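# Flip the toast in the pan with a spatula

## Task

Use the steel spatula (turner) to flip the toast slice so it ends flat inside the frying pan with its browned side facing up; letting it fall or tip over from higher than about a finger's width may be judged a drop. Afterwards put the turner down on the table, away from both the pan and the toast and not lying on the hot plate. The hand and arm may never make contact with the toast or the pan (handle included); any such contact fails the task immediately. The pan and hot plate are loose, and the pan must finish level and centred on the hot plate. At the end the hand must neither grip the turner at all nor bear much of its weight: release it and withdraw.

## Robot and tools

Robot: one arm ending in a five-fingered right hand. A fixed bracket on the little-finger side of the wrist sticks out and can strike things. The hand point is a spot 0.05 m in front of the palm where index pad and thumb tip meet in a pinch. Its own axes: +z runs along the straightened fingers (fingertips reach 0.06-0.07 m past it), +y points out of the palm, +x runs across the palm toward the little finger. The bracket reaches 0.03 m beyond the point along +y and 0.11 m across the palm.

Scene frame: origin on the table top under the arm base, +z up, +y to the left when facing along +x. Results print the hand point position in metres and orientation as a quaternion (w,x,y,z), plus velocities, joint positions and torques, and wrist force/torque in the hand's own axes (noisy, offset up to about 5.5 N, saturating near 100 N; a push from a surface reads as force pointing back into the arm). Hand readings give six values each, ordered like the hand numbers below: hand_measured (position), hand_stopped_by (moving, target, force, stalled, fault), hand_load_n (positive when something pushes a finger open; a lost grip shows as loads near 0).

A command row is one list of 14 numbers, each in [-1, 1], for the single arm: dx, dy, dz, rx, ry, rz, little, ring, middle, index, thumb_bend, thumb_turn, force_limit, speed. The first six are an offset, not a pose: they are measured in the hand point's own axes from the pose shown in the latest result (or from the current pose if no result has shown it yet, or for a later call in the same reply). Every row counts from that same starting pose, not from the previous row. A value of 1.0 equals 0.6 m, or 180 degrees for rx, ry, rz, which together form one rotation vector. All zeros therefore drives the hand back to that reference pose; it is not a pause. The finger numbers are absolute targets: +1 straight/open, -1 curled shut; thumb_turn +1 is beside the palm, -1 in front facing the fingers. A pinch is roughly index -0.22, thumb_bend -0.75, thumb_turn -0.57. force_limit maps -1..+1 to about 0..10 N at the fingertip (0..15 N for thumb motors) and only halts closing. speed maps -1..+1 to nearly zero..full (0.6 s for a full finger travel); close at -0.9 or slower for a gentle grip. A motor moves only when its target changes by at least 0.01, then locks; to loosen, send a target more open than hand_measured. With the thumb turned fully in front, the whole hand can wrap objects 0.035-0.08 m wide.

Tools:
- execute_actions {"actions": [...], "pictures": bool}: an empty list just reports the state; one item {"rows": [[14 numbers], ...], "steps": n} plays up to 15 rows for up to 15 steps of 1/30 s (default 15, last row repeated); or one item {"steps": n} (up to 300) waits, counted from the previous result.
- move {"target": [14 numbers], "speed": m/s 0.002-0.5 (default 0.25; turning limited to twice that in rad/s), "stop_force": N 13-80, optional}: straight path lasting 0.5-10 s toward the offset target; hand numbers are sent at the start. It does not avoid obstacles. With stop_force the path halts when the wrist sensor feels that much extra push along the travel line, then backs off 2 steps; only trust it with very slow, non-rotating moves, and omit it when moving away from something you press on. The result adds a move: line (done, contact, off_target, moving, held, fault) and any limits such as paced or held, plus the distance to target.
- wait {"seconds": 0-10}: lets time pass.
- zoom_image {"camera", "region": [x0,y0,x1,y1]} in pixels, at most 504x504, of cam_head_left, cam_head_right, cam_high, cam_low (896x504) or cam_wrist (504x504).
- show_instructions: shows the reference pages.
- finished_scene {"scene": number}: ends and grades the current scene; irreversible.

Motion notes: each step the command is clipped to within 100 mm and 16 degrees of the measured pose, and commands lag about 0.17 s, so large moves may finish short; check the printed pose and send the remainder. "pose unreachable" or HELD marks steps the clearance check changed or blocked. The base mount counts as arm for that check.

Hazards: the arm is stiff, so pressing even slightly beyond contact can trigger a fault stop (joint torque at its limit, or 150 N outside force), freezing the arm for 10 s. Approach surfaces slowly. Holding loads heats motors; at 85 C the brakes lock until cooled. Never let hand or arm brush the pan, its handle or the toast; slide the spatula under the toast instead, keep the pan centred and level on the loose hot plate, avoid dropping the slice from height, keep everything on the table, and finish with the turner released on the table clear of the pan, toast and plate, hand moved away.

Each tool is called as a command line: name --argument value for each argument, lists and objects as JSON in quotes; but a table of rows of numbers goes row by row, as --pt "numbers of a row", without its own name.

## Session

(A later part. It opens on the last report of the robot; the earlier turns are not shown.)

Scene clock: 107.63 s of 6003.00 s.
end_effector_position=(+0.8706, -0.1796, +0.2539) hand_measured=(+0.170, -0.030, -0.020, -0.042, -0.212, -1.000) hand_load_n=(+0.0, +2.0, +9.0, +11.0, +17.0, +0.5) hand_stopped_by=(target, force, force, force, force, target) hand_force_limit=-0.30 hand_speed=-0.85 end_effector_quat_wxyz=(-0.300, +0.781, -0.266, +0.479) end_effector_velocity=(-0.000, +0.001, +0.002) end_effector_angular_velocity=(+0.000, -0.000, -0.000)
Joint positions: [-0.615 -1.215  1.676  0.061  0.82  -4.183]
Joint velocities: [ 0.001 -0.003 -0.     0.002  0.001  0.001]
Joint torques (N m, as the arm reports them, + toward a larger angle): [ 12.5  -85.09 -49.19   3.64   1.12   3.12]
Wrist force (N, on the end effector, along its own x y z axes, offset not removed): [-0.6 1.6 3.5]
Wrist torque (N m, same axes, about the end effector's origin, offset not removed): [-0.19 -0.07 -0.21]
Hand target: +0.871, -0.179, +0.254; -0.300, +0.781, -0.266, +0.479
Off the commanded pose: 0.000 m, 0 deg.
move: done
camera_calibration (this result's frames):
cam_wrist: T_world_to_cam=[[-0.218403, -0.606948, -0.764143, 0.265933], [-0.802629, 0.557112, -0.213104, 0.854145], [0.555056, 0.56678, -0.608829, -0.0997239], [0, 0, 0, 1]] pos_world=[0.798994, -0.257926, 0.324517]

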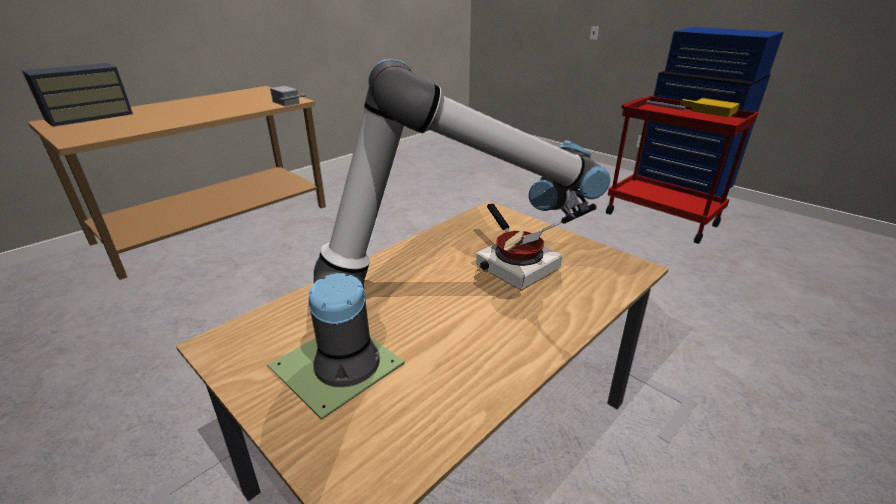

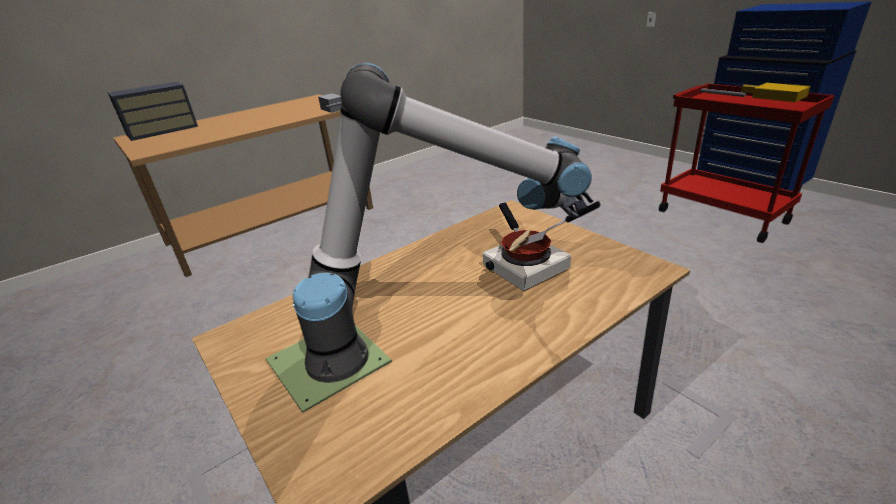

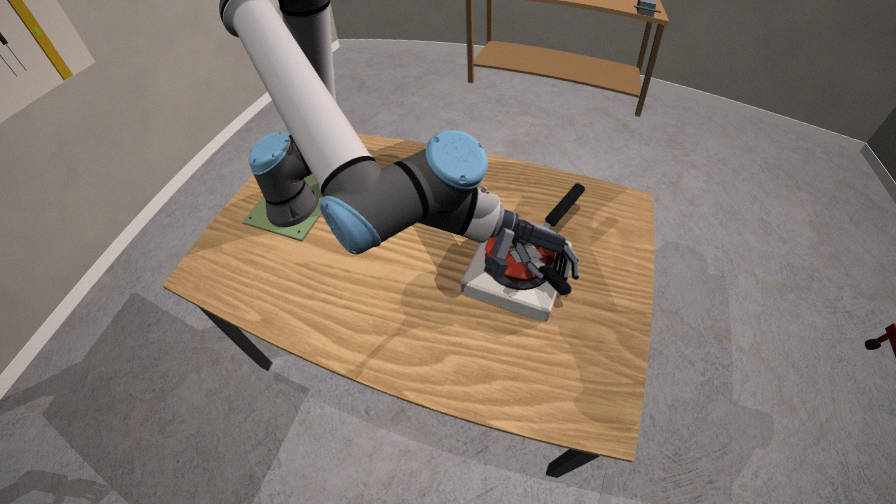

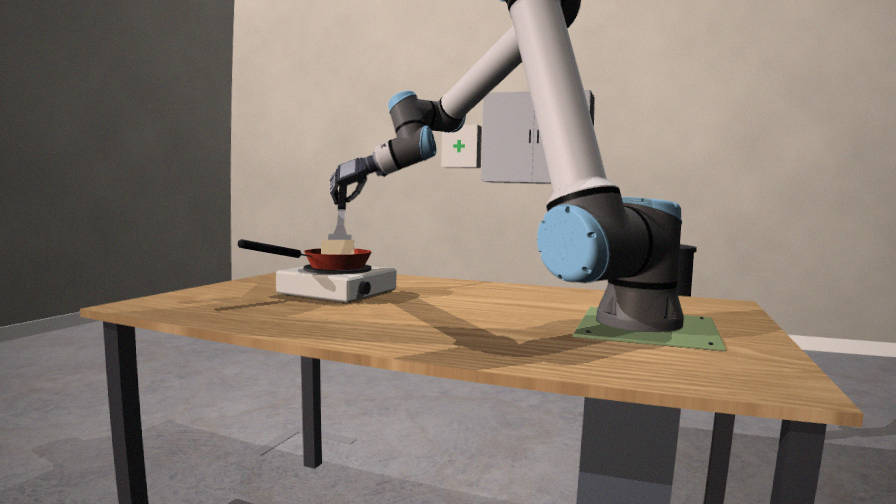

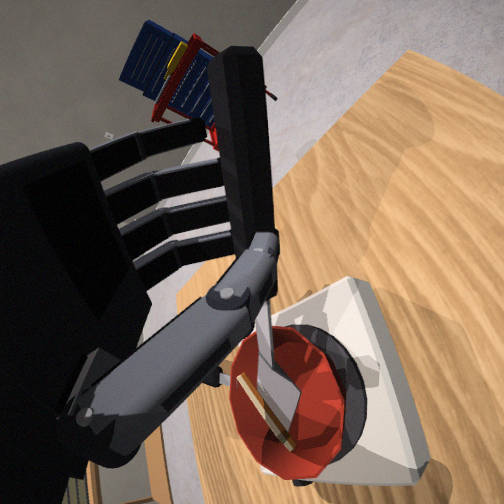

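move --target '[-0.022,-0.036,-0.018,0,0,0,0.17,-0.5,-0.6,-0.6,-0.3,-1,-0.3,-0.85]' --speed 0.015

move --target '[-0.027,-0.006,-0.003,0,0,0,0.17,-0.5,-0.6,-0.6,-0.3,-1,-0.3,-0.85]' --speed 0.008

zoom_image --camera "cam_head_left" --region '[480,205,570,275]'

Scene clock: 112.70 s of 6003.00 s.
end_effector_position=(+0.8585, -0.1582, +0.2655) hand_measured=(+0.170, -0.030, -0.020, -0.042, -0.212, -1.000) hand_load_n=(+0.0, +2.0, +9.0, +11.0, +17.0, +0.5) hand_stopped_by=(target, force, force, force, force, target) hand_force_limit=-0.30 hand_speed=-0.85 end_effector_quat_wxyz=(-0.300, +0.781, -0.266, +0.479) end_effector_velocity=(-0.001, +0.002, +0.001) end_effector_angular_velocity=(+0.001, -0.000, +0.000)
Joint positions: [-0.598 -1.253  1.705  0.062  0.835 -4.172]
Joint velocities: [ 0.002 -0.004  0.003  0.     0.001  0.002]
Joint torques (N m, as the arm reports them, + toward a larger angle): [ 10.38 -81.68 -23.44   3.27   1.3    3.26]
Wrist force (N, on the end effector, along its own x y z axes, offset not removed): [-2.3 3.9 4.2]
Wrist torque (N m, same axes, about the end effector's origin, offset not removed): [0.23 0.07 -0.42]
Hand target: +0.858, -0.158, +0.266; -0.300, +0.781, -0.266, +0.479
Off the commanded pose: 0.000 m, 0 deg.
move: done
camera_calibration (this result's frames):
cam_wrist: T_world_to_cam=[[-0.218406, -0.60697, -0.764124, 0.285096], [-0.802635, 0.557101, -0.21311, 0.834943], [0.555046, 0.566768, -0.60885, -0.0979781], [0, 0, 0, 1]] pos_world=[0.786803, -0.236572, 0.33613]

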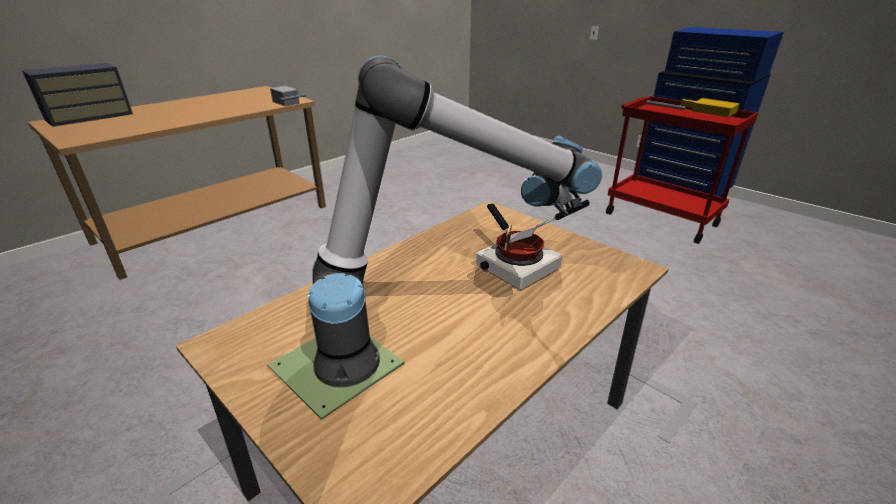

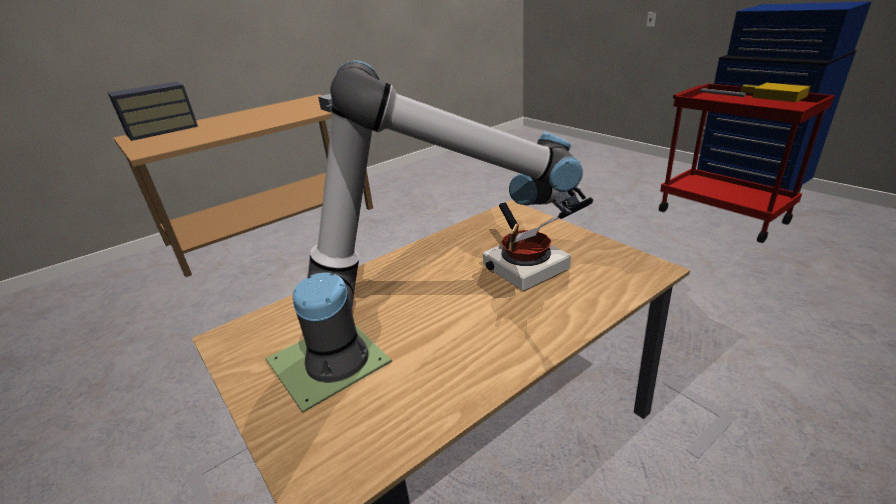

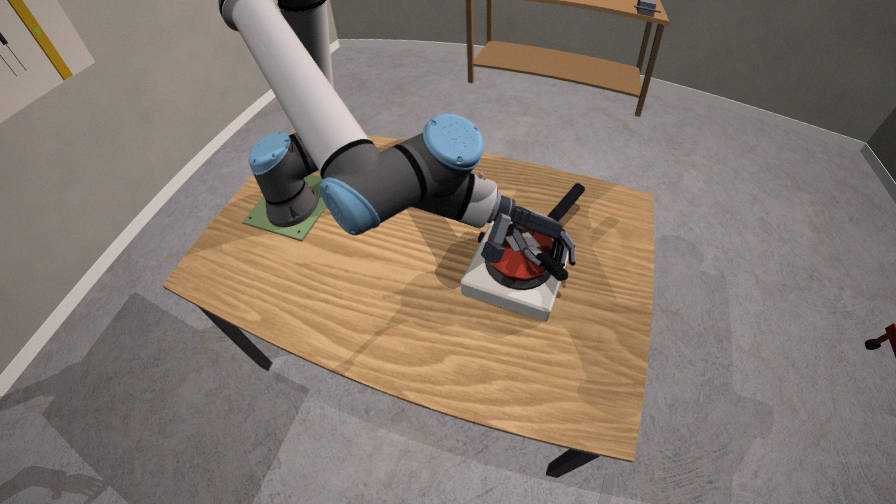

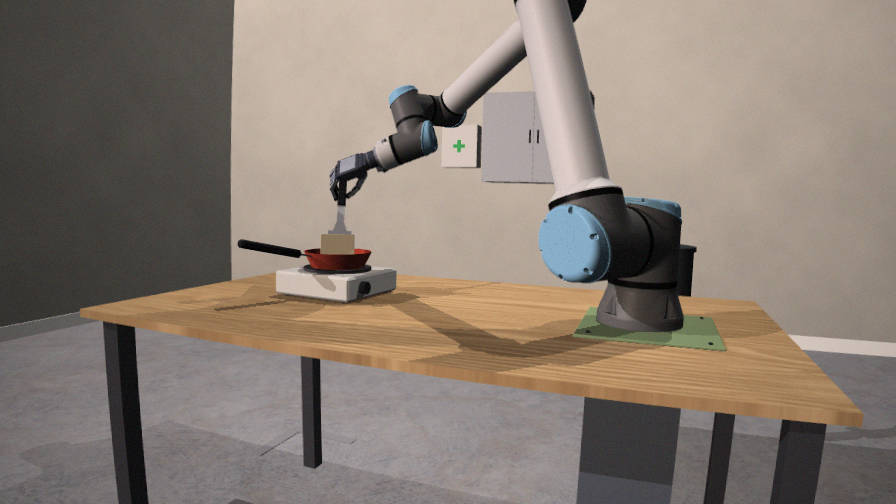

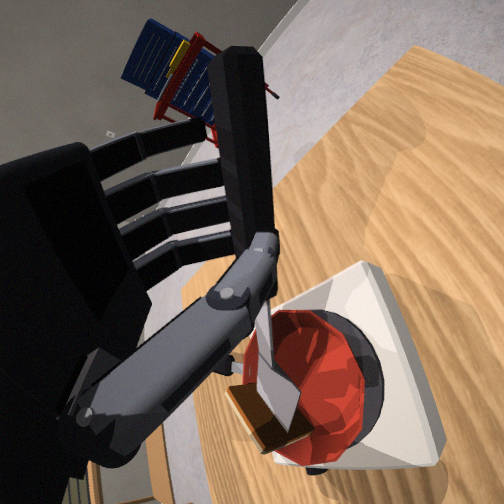

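Scene clock: 115.00 s of 6003.00 s.
end_effector_position=(+0.8509, -0.1450, +0.2593) hand_measured=(+0.170, -0.030, -0.020, -0.042, -0.212, -1.000) hand_load_n=(+0.0, +2.0, +9.0, +11.0, +17.0, +0.5) hand_stopped_by=(target, force, force, force, force, target) hand_force_limit=-0.30 hand_speed=-0.85 end_effector_quat_wxyz=(-0.300, +0.781, -0.266, +0.479) end_effector_velocity=(-0.001, +0.002, -0.001) end_effector_angular_velocity=(+0.000, -0.001, +0.001)
Joint positions: [-0.587 -1.267  1.735  0.041  0.845 -4.164]
Joint velocities: [ 0.001 -0.001  0.004 -0.004 -0.     0.001]
Joint torques (N m, as the arm reports them, + toward a larger angle): [ 10.6  -83.22 -23.57  -3.28   1.72   3.15]
Wrist force (N, on the end effector, along its own x y z axes, offset not removed): [-2.4 1.8 3.0]
Wrist torque (N m, same axes, about the end effector's origin, offset not removed): [-0.03 0.10 -0.39]
Hand target: +0.851, -0.145, +0.259; -0.300, +0.781, -0.266, +0.479
Off the commanded pose: 0.000 m, 0 deg.
move: done
camera_calibration (this result's frames):
cam_wrist: T_world_to_cam=[[-0.218414, -0.606985, -0.764111, 0.286758], [-0.802642, 0.557091, -0.213108, 0.820181], [0.555032, 0.566762, -0.608868, -0.105057], [0, 0, 0, 1]] pos_world=[0.779254, -0.223315, 0.329936]

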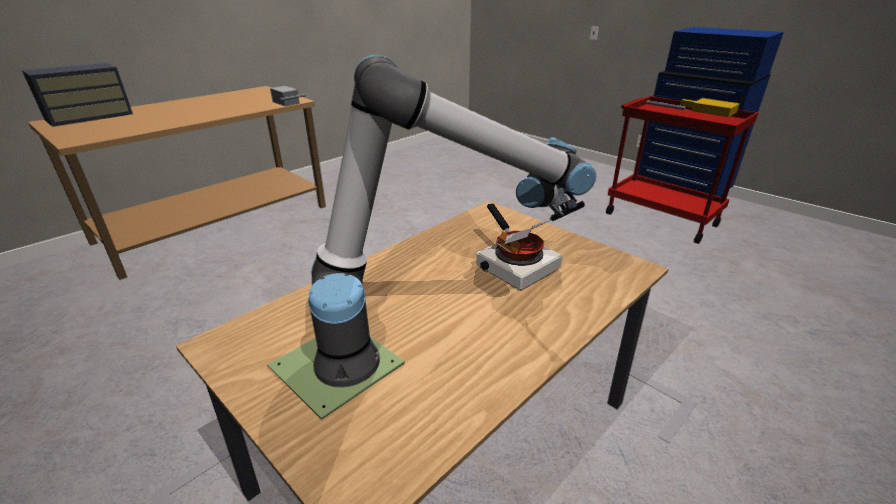

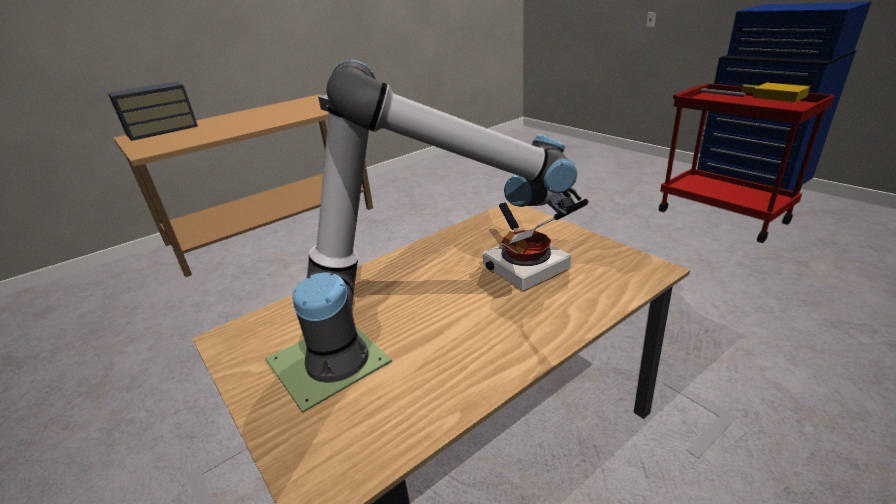

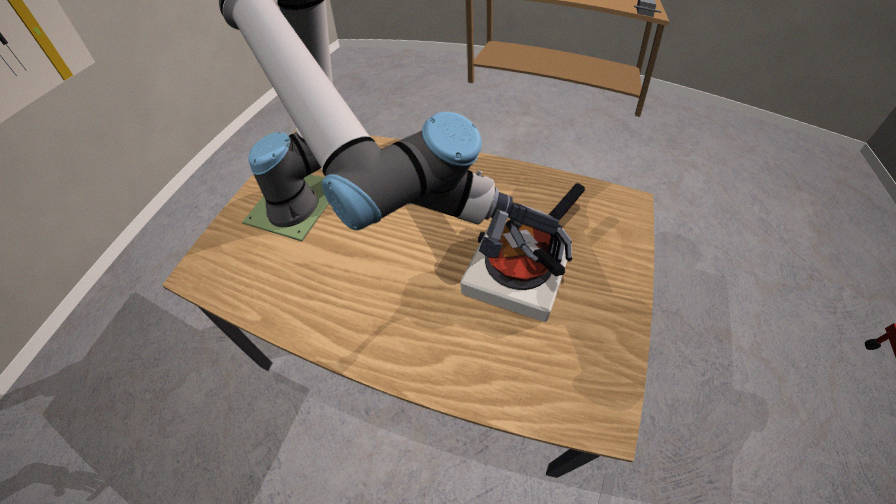

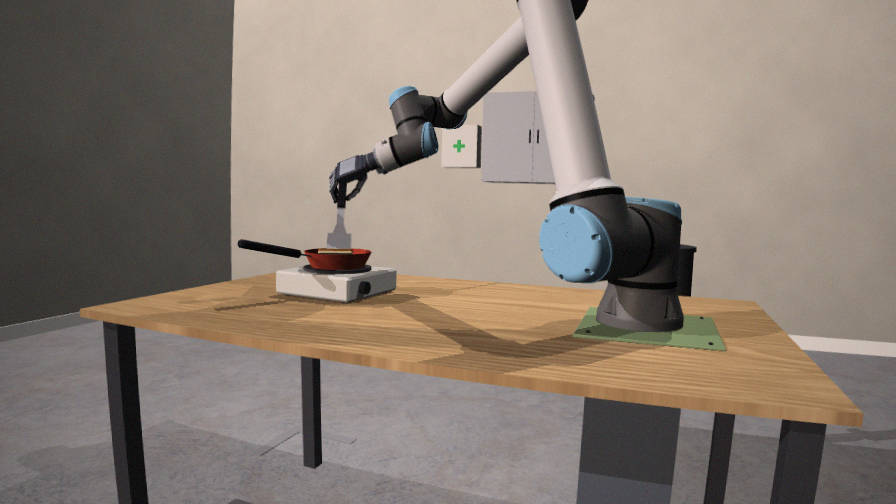

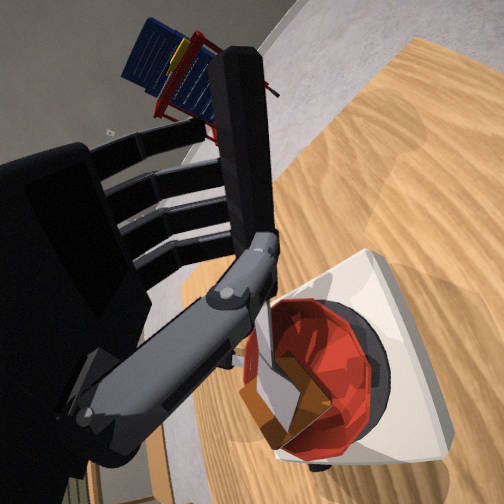

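Region (480, 205, 570, 275) of cam_head_left's 896x504 image, scaled by 5.600, with more detail than that image has.

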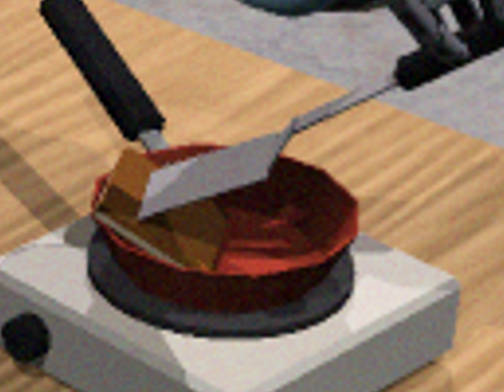

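move --target '[-0.091,-0.253,-0.127,0,0.075,-0.149,0.17,-0.5,-0.6,-0.6,-0.3,-1,-0.3,-0.85]' --speed 0.08

zoom_image --camera "cam_head_left" --region '[470,195,570,275]'

zoom_image --camera "cam_low" --region '[290,200,390,280]'

Scene clock: 123.03 s of 6003.00 s.
end_effector_position=(+0.7793, -0.0202, +0.3641) hand_measured=(+0.170, -0.030, -0.020, -0.042, -0.212, -1.000) hand_load_n=(+0.0, +2.5, +9.0, +11.0, +17.0, +0.5) hand_stopped_by=(target, force, force, force, force, target) hand_force_limit=-0.30 hand_speed=-0.85 end_effector_quat_wxyz=(-0.148, +0.760, -0.112, +0.623) end_effector_velocity=(-0.001, +0.002, +0.001) end_effector_angular_velocity=(-0.005, -0.001, +0.002)
Joint positions: [-0.375 -1.578  1.983 -0.199  1.143 -4.406]
Joint velocities: [ 0.003 -0.003  0.002 -0.001  0.002 -0.004]
Joint torques (N m, as the arm reports them, + toward a larger angle): [ 12.83 -56.94 -26.83  -4.57   1.6   -4.16]
Wrist force (N, on the end effector, along its own x y z axes, offset not removed): [-2.2 -3.1 5.2]
Wrist torque (N m, same axes, about the end effector's origin, offset not removed): [-0.87 -0.24 -0.51]
Hand target: +0.779, -0.020, +0.364; -0.148, +0.760, -0.111, +0.623
Off the commanded pose: 0.001 m, 0 deg.
After step 90, 1.30 s passed at rest.
move: done
camera_calibration (this result's frames):
cam_wrist: T_world_to_cam=[[-0.0580343, -0.889796, -0.452653, 0.18284], [-0.69051, 0.363239, -0.625502, 0.774423], [0.720991, 0.276261, -0.635494, -0.197658], [0, 0, 0, 1]] pos_world=[0.687868, -0.0640046, 0.441556]

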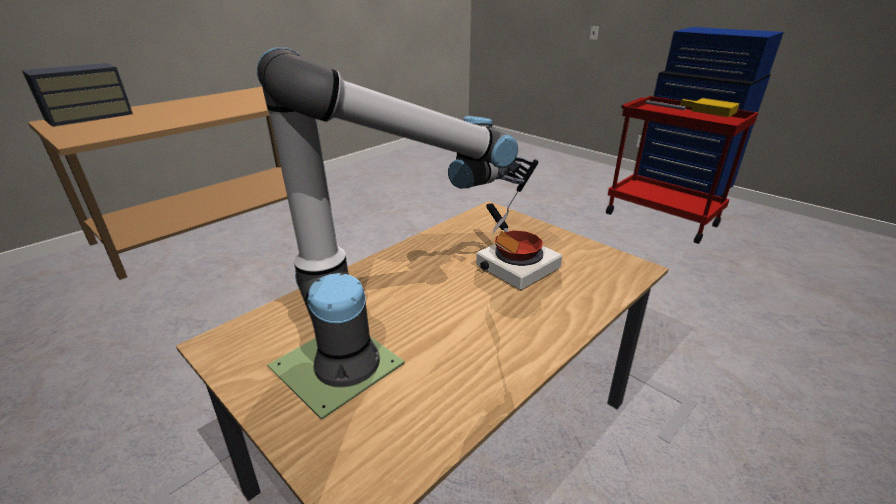

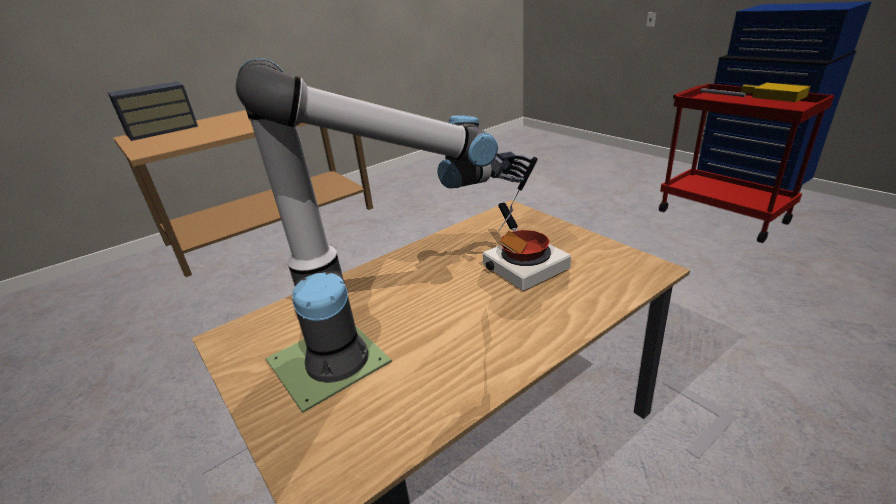

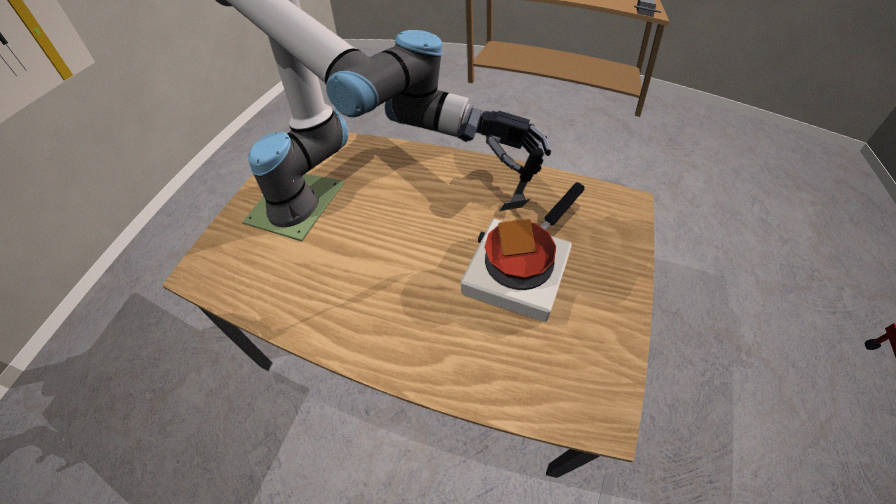

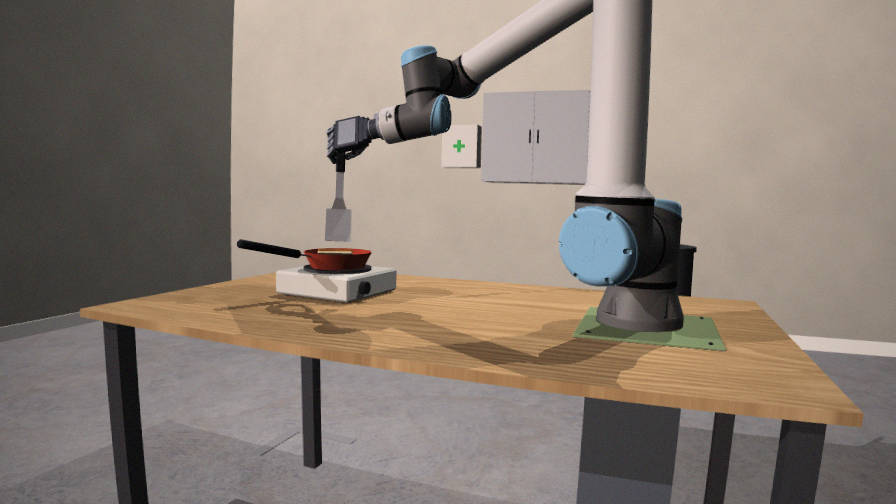

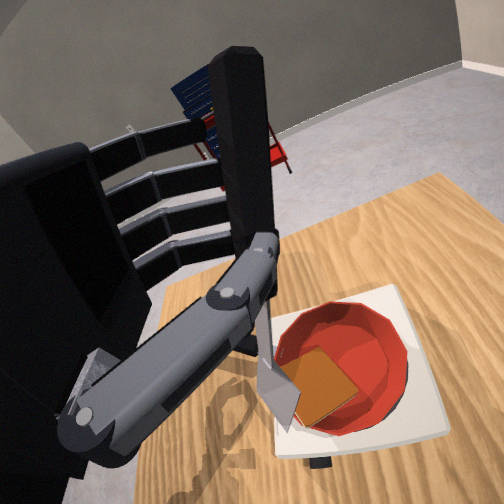

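Region (470, 195, 570, 275) of cam_head_left's 896x504 image, scaled by 5.040, with more detail than that image has; it fills the top 403 rows of this view, and the rest is white.

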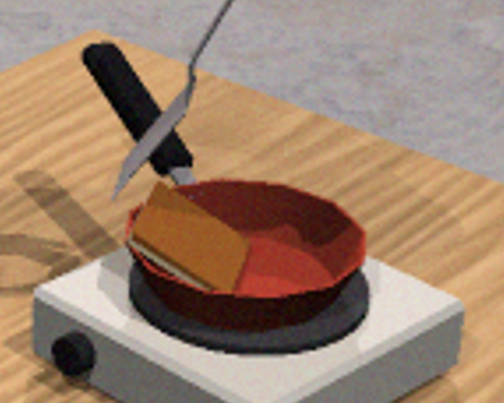

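Region (290, 200, 390, 280) of cam_low's 896x504 image, scaled by 5.040, with more detail than that image has; it fills the top 403 rows of this view, and the rest is white.

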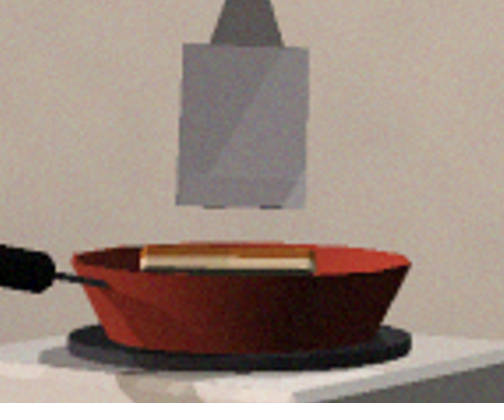

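move --target '[-0.042,0.021,0.02,0,0,0,0.17,-0.5,-0.6,-0.6,-0.3,-1,-0.3,-0.85]' --speed 0.03

move --target '[0.01,0.022,0.011,0,0,0,0.17,-0.5,-0.6,-0.6,-0.3,-1,-0.3,-0.85]' --speed 0.01

zoom_image --camera "cam_head_left" --region '[470,195,570,275]'

zoom_image --camera "cam_low" --region '[290,200,390,280]'

Scene clock: 128.43 s of 6003.00 s.
end_effector_position=(+0.7861, -0.0220, +0.3346) hand_measured=(+0.170, -0.030, -0.020, -0.042, -0.212, -1.000) hand_load_n=(+0.0, +2.5, +9.0, +11.0, +17.0, +0.5) hand_stopped_by=(target, force, force, force, force, target) hand_force_limit=-0.30 hand_speed=-0.85 end_effector_quat_wxyz=(-0.148, +0.760, -0.112, +0.623) end_effector_velocity=(+0.000, +0.000, -0.003) end_effector_angular_velocity=(+0.001, +0.002, +0.001)
Joint positions: [-0.373 -1.545  2.006 -0.256  1.145 -4.405]
Joint velocities: [ 0.     0.003  0.002 -0.002 -0.     0.   ]
Joint torques (N m, as the arm reports them, + toward a larger angle): [ 12.25 -22.76 -24.37  -4.46   1.96   3.54]
Wrist force (N, on the end effector, along its own x y z axes, offset not removed): [-0.4 -1.1 3.5]
Wrist torque (N m, same axes, about the end effector's origin, offset not removed): [-0.46 -0.29 -0.26]
Hand target: +0.786, -0.022, +0.334; -0.148, +0.760, -0.112, +0.623
Off the commanded pose: 0.000 m, 0 deg.
After step 90, 1.00 s passed at rest.
move: done
camera_calibration (this result's frames):
cam_wrist: T_world_to_cam=[[-0.0580392, -0.889801, -0.452643, 0.168333], [-0.69052, 0.363231, -0.625496, 0.761346], [0.720981, 0.276256, -0.635507, -0.220864], [0, 0, 0, 1]] pos_world=[0.694733, -0.0657468, 0.412053]

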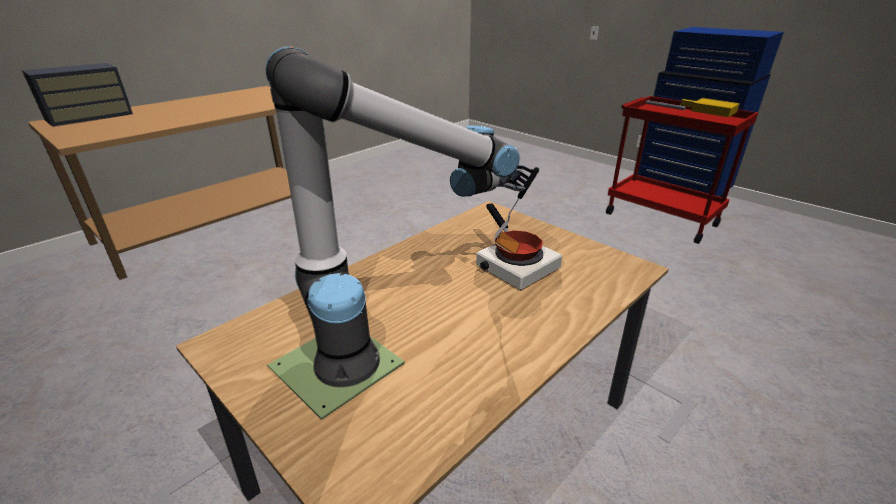

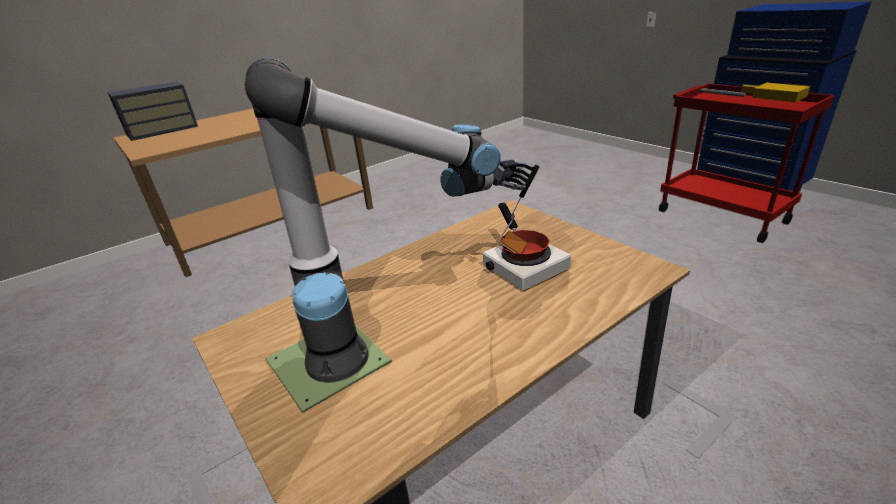

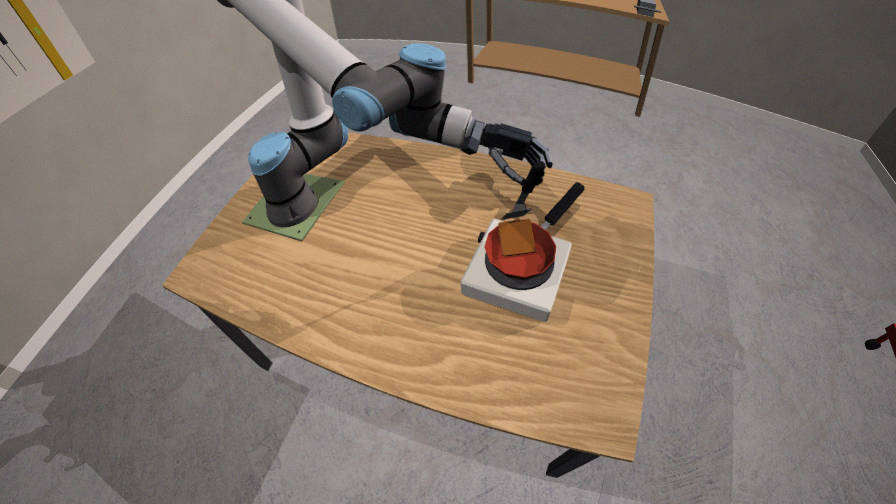

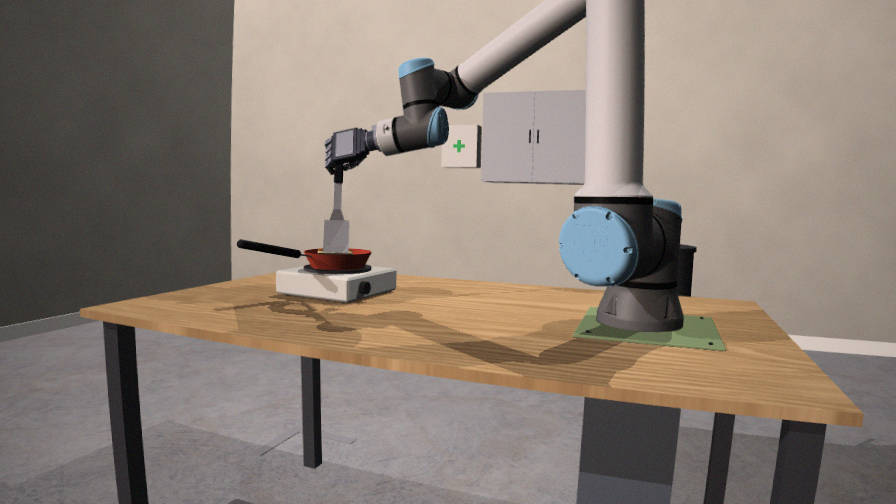

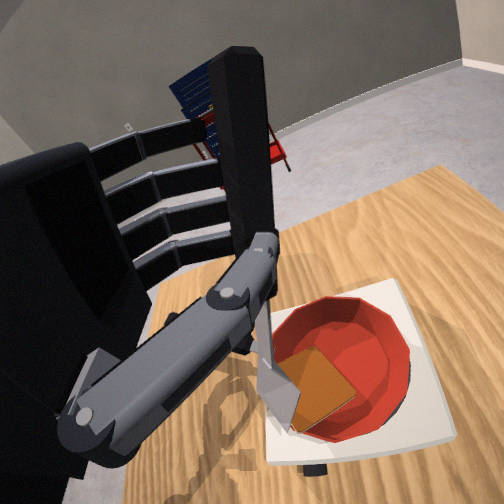

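Scene clock: 130.23 s of 6003.00 s.
end_effector_position=(+0.7939, -0.0356, +0.3341) hand_measured=(+0.170, -0.030, -0.020, -0.042, -0.212, -1.000) hand_load_n=(+0.0, +2.5, +9.0, +11.0, +17.0, +0.5) hand_stopped_by=(target, force, force, force, force, target) hand_force_limit=-0.30 hand_speed=-0.85 end_effector_quat_wxyz=(-0.148, +0.760, -0.112, +0.623) end_effector_velocity=(+0.001, -0.002, +0.000) end_effector_angular_velocity=(+0.000, -0.001, -0.001)
Joint positions: [-0.393 -1.53   1.993 -0.255  1.126 -4.41 ]
Joint velocities: [-0.003  0.002 -0.002 -0.    -0.003 -0.   ]
Joint torques (N m, as the arm reports them, + toward a larger angle): [-11.71 -24.99 -50.53   1.32  -2.72  -3.93]
Wrist force (N, on the end effector, along its own x y z axes, offset not removed): [-3.5 5.2 4.8]
Wrist torque (N m, same axes, about the end effector's origin, offset not removed): [0.33 0.07 -0.18]
Hand target: +0.794, -0.036, +0.334; -0.148, +0.760, -0.112, +0.623
Off the commanded pose: 0.000 m, 0 deg.
move: done
camera_calibration (this result's frames):
cam_wrist: T_world_to_cam=[[-0.0580445, -0.889785, -0.452674, 0.156484], [-0.69051, 0.36326, -0.625491, 0.771303], [0.720991, 0.276269, -0.63549, -0.223011], [0, 0, 0, 1]] pos_world=[0.702464, -0.0793353, 0.411557]

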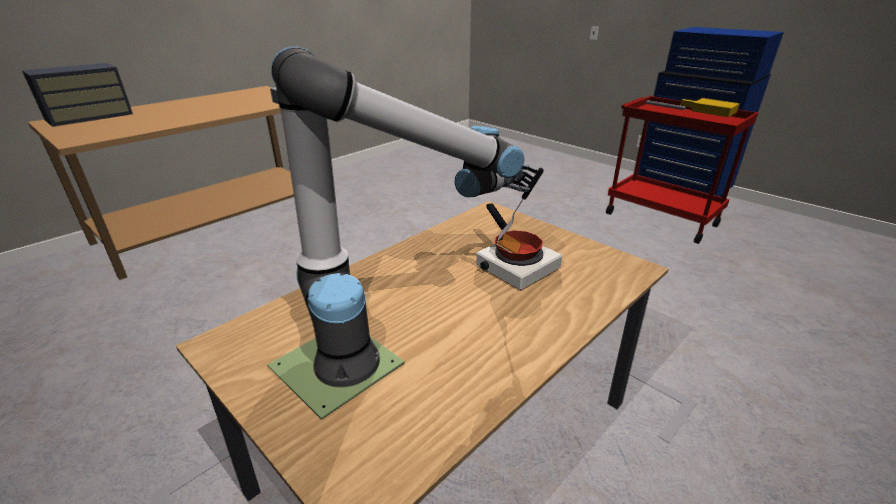

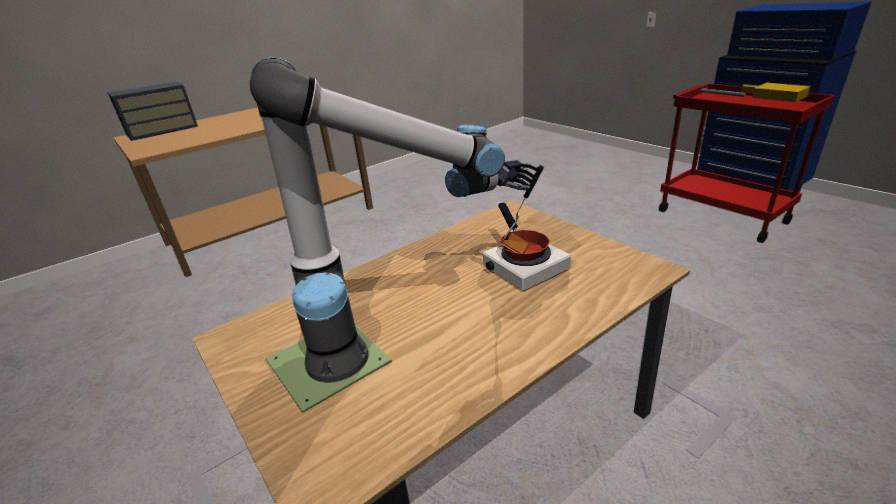

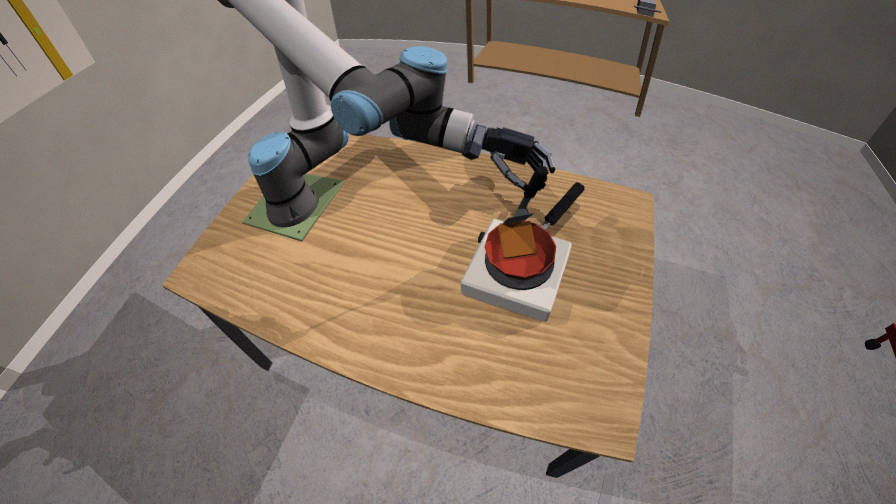

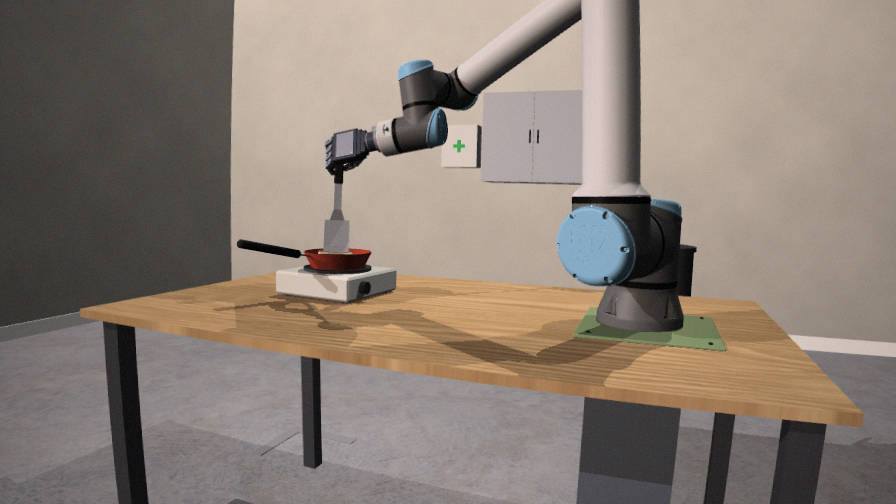

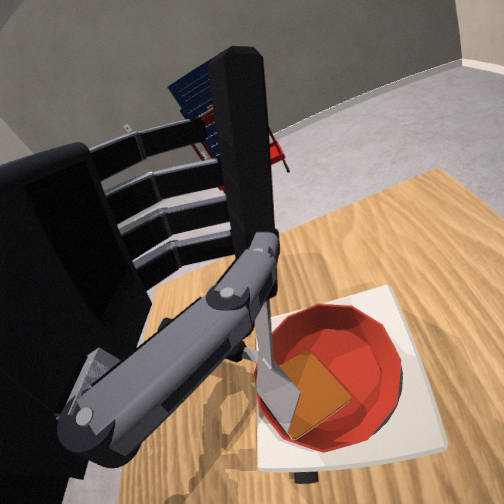

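Region (470, 195, 570, 275) of cam_head_left's 896x504 image, scaled by 5.040, with more detail than that image has; it fills the top 403 rows of this view, and the rest is white.

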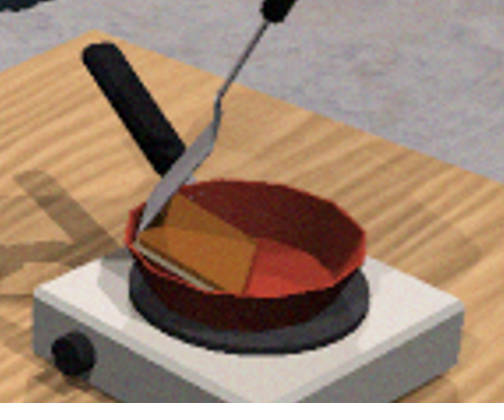

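Region (290, 200, 390, 280) of cam_low's 896x504 image, scaled by 5.040, with more detail than that image has; it fills the top 403 rows of this view, and the rest is white.

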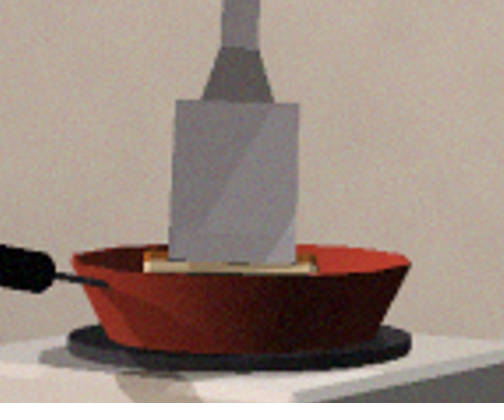

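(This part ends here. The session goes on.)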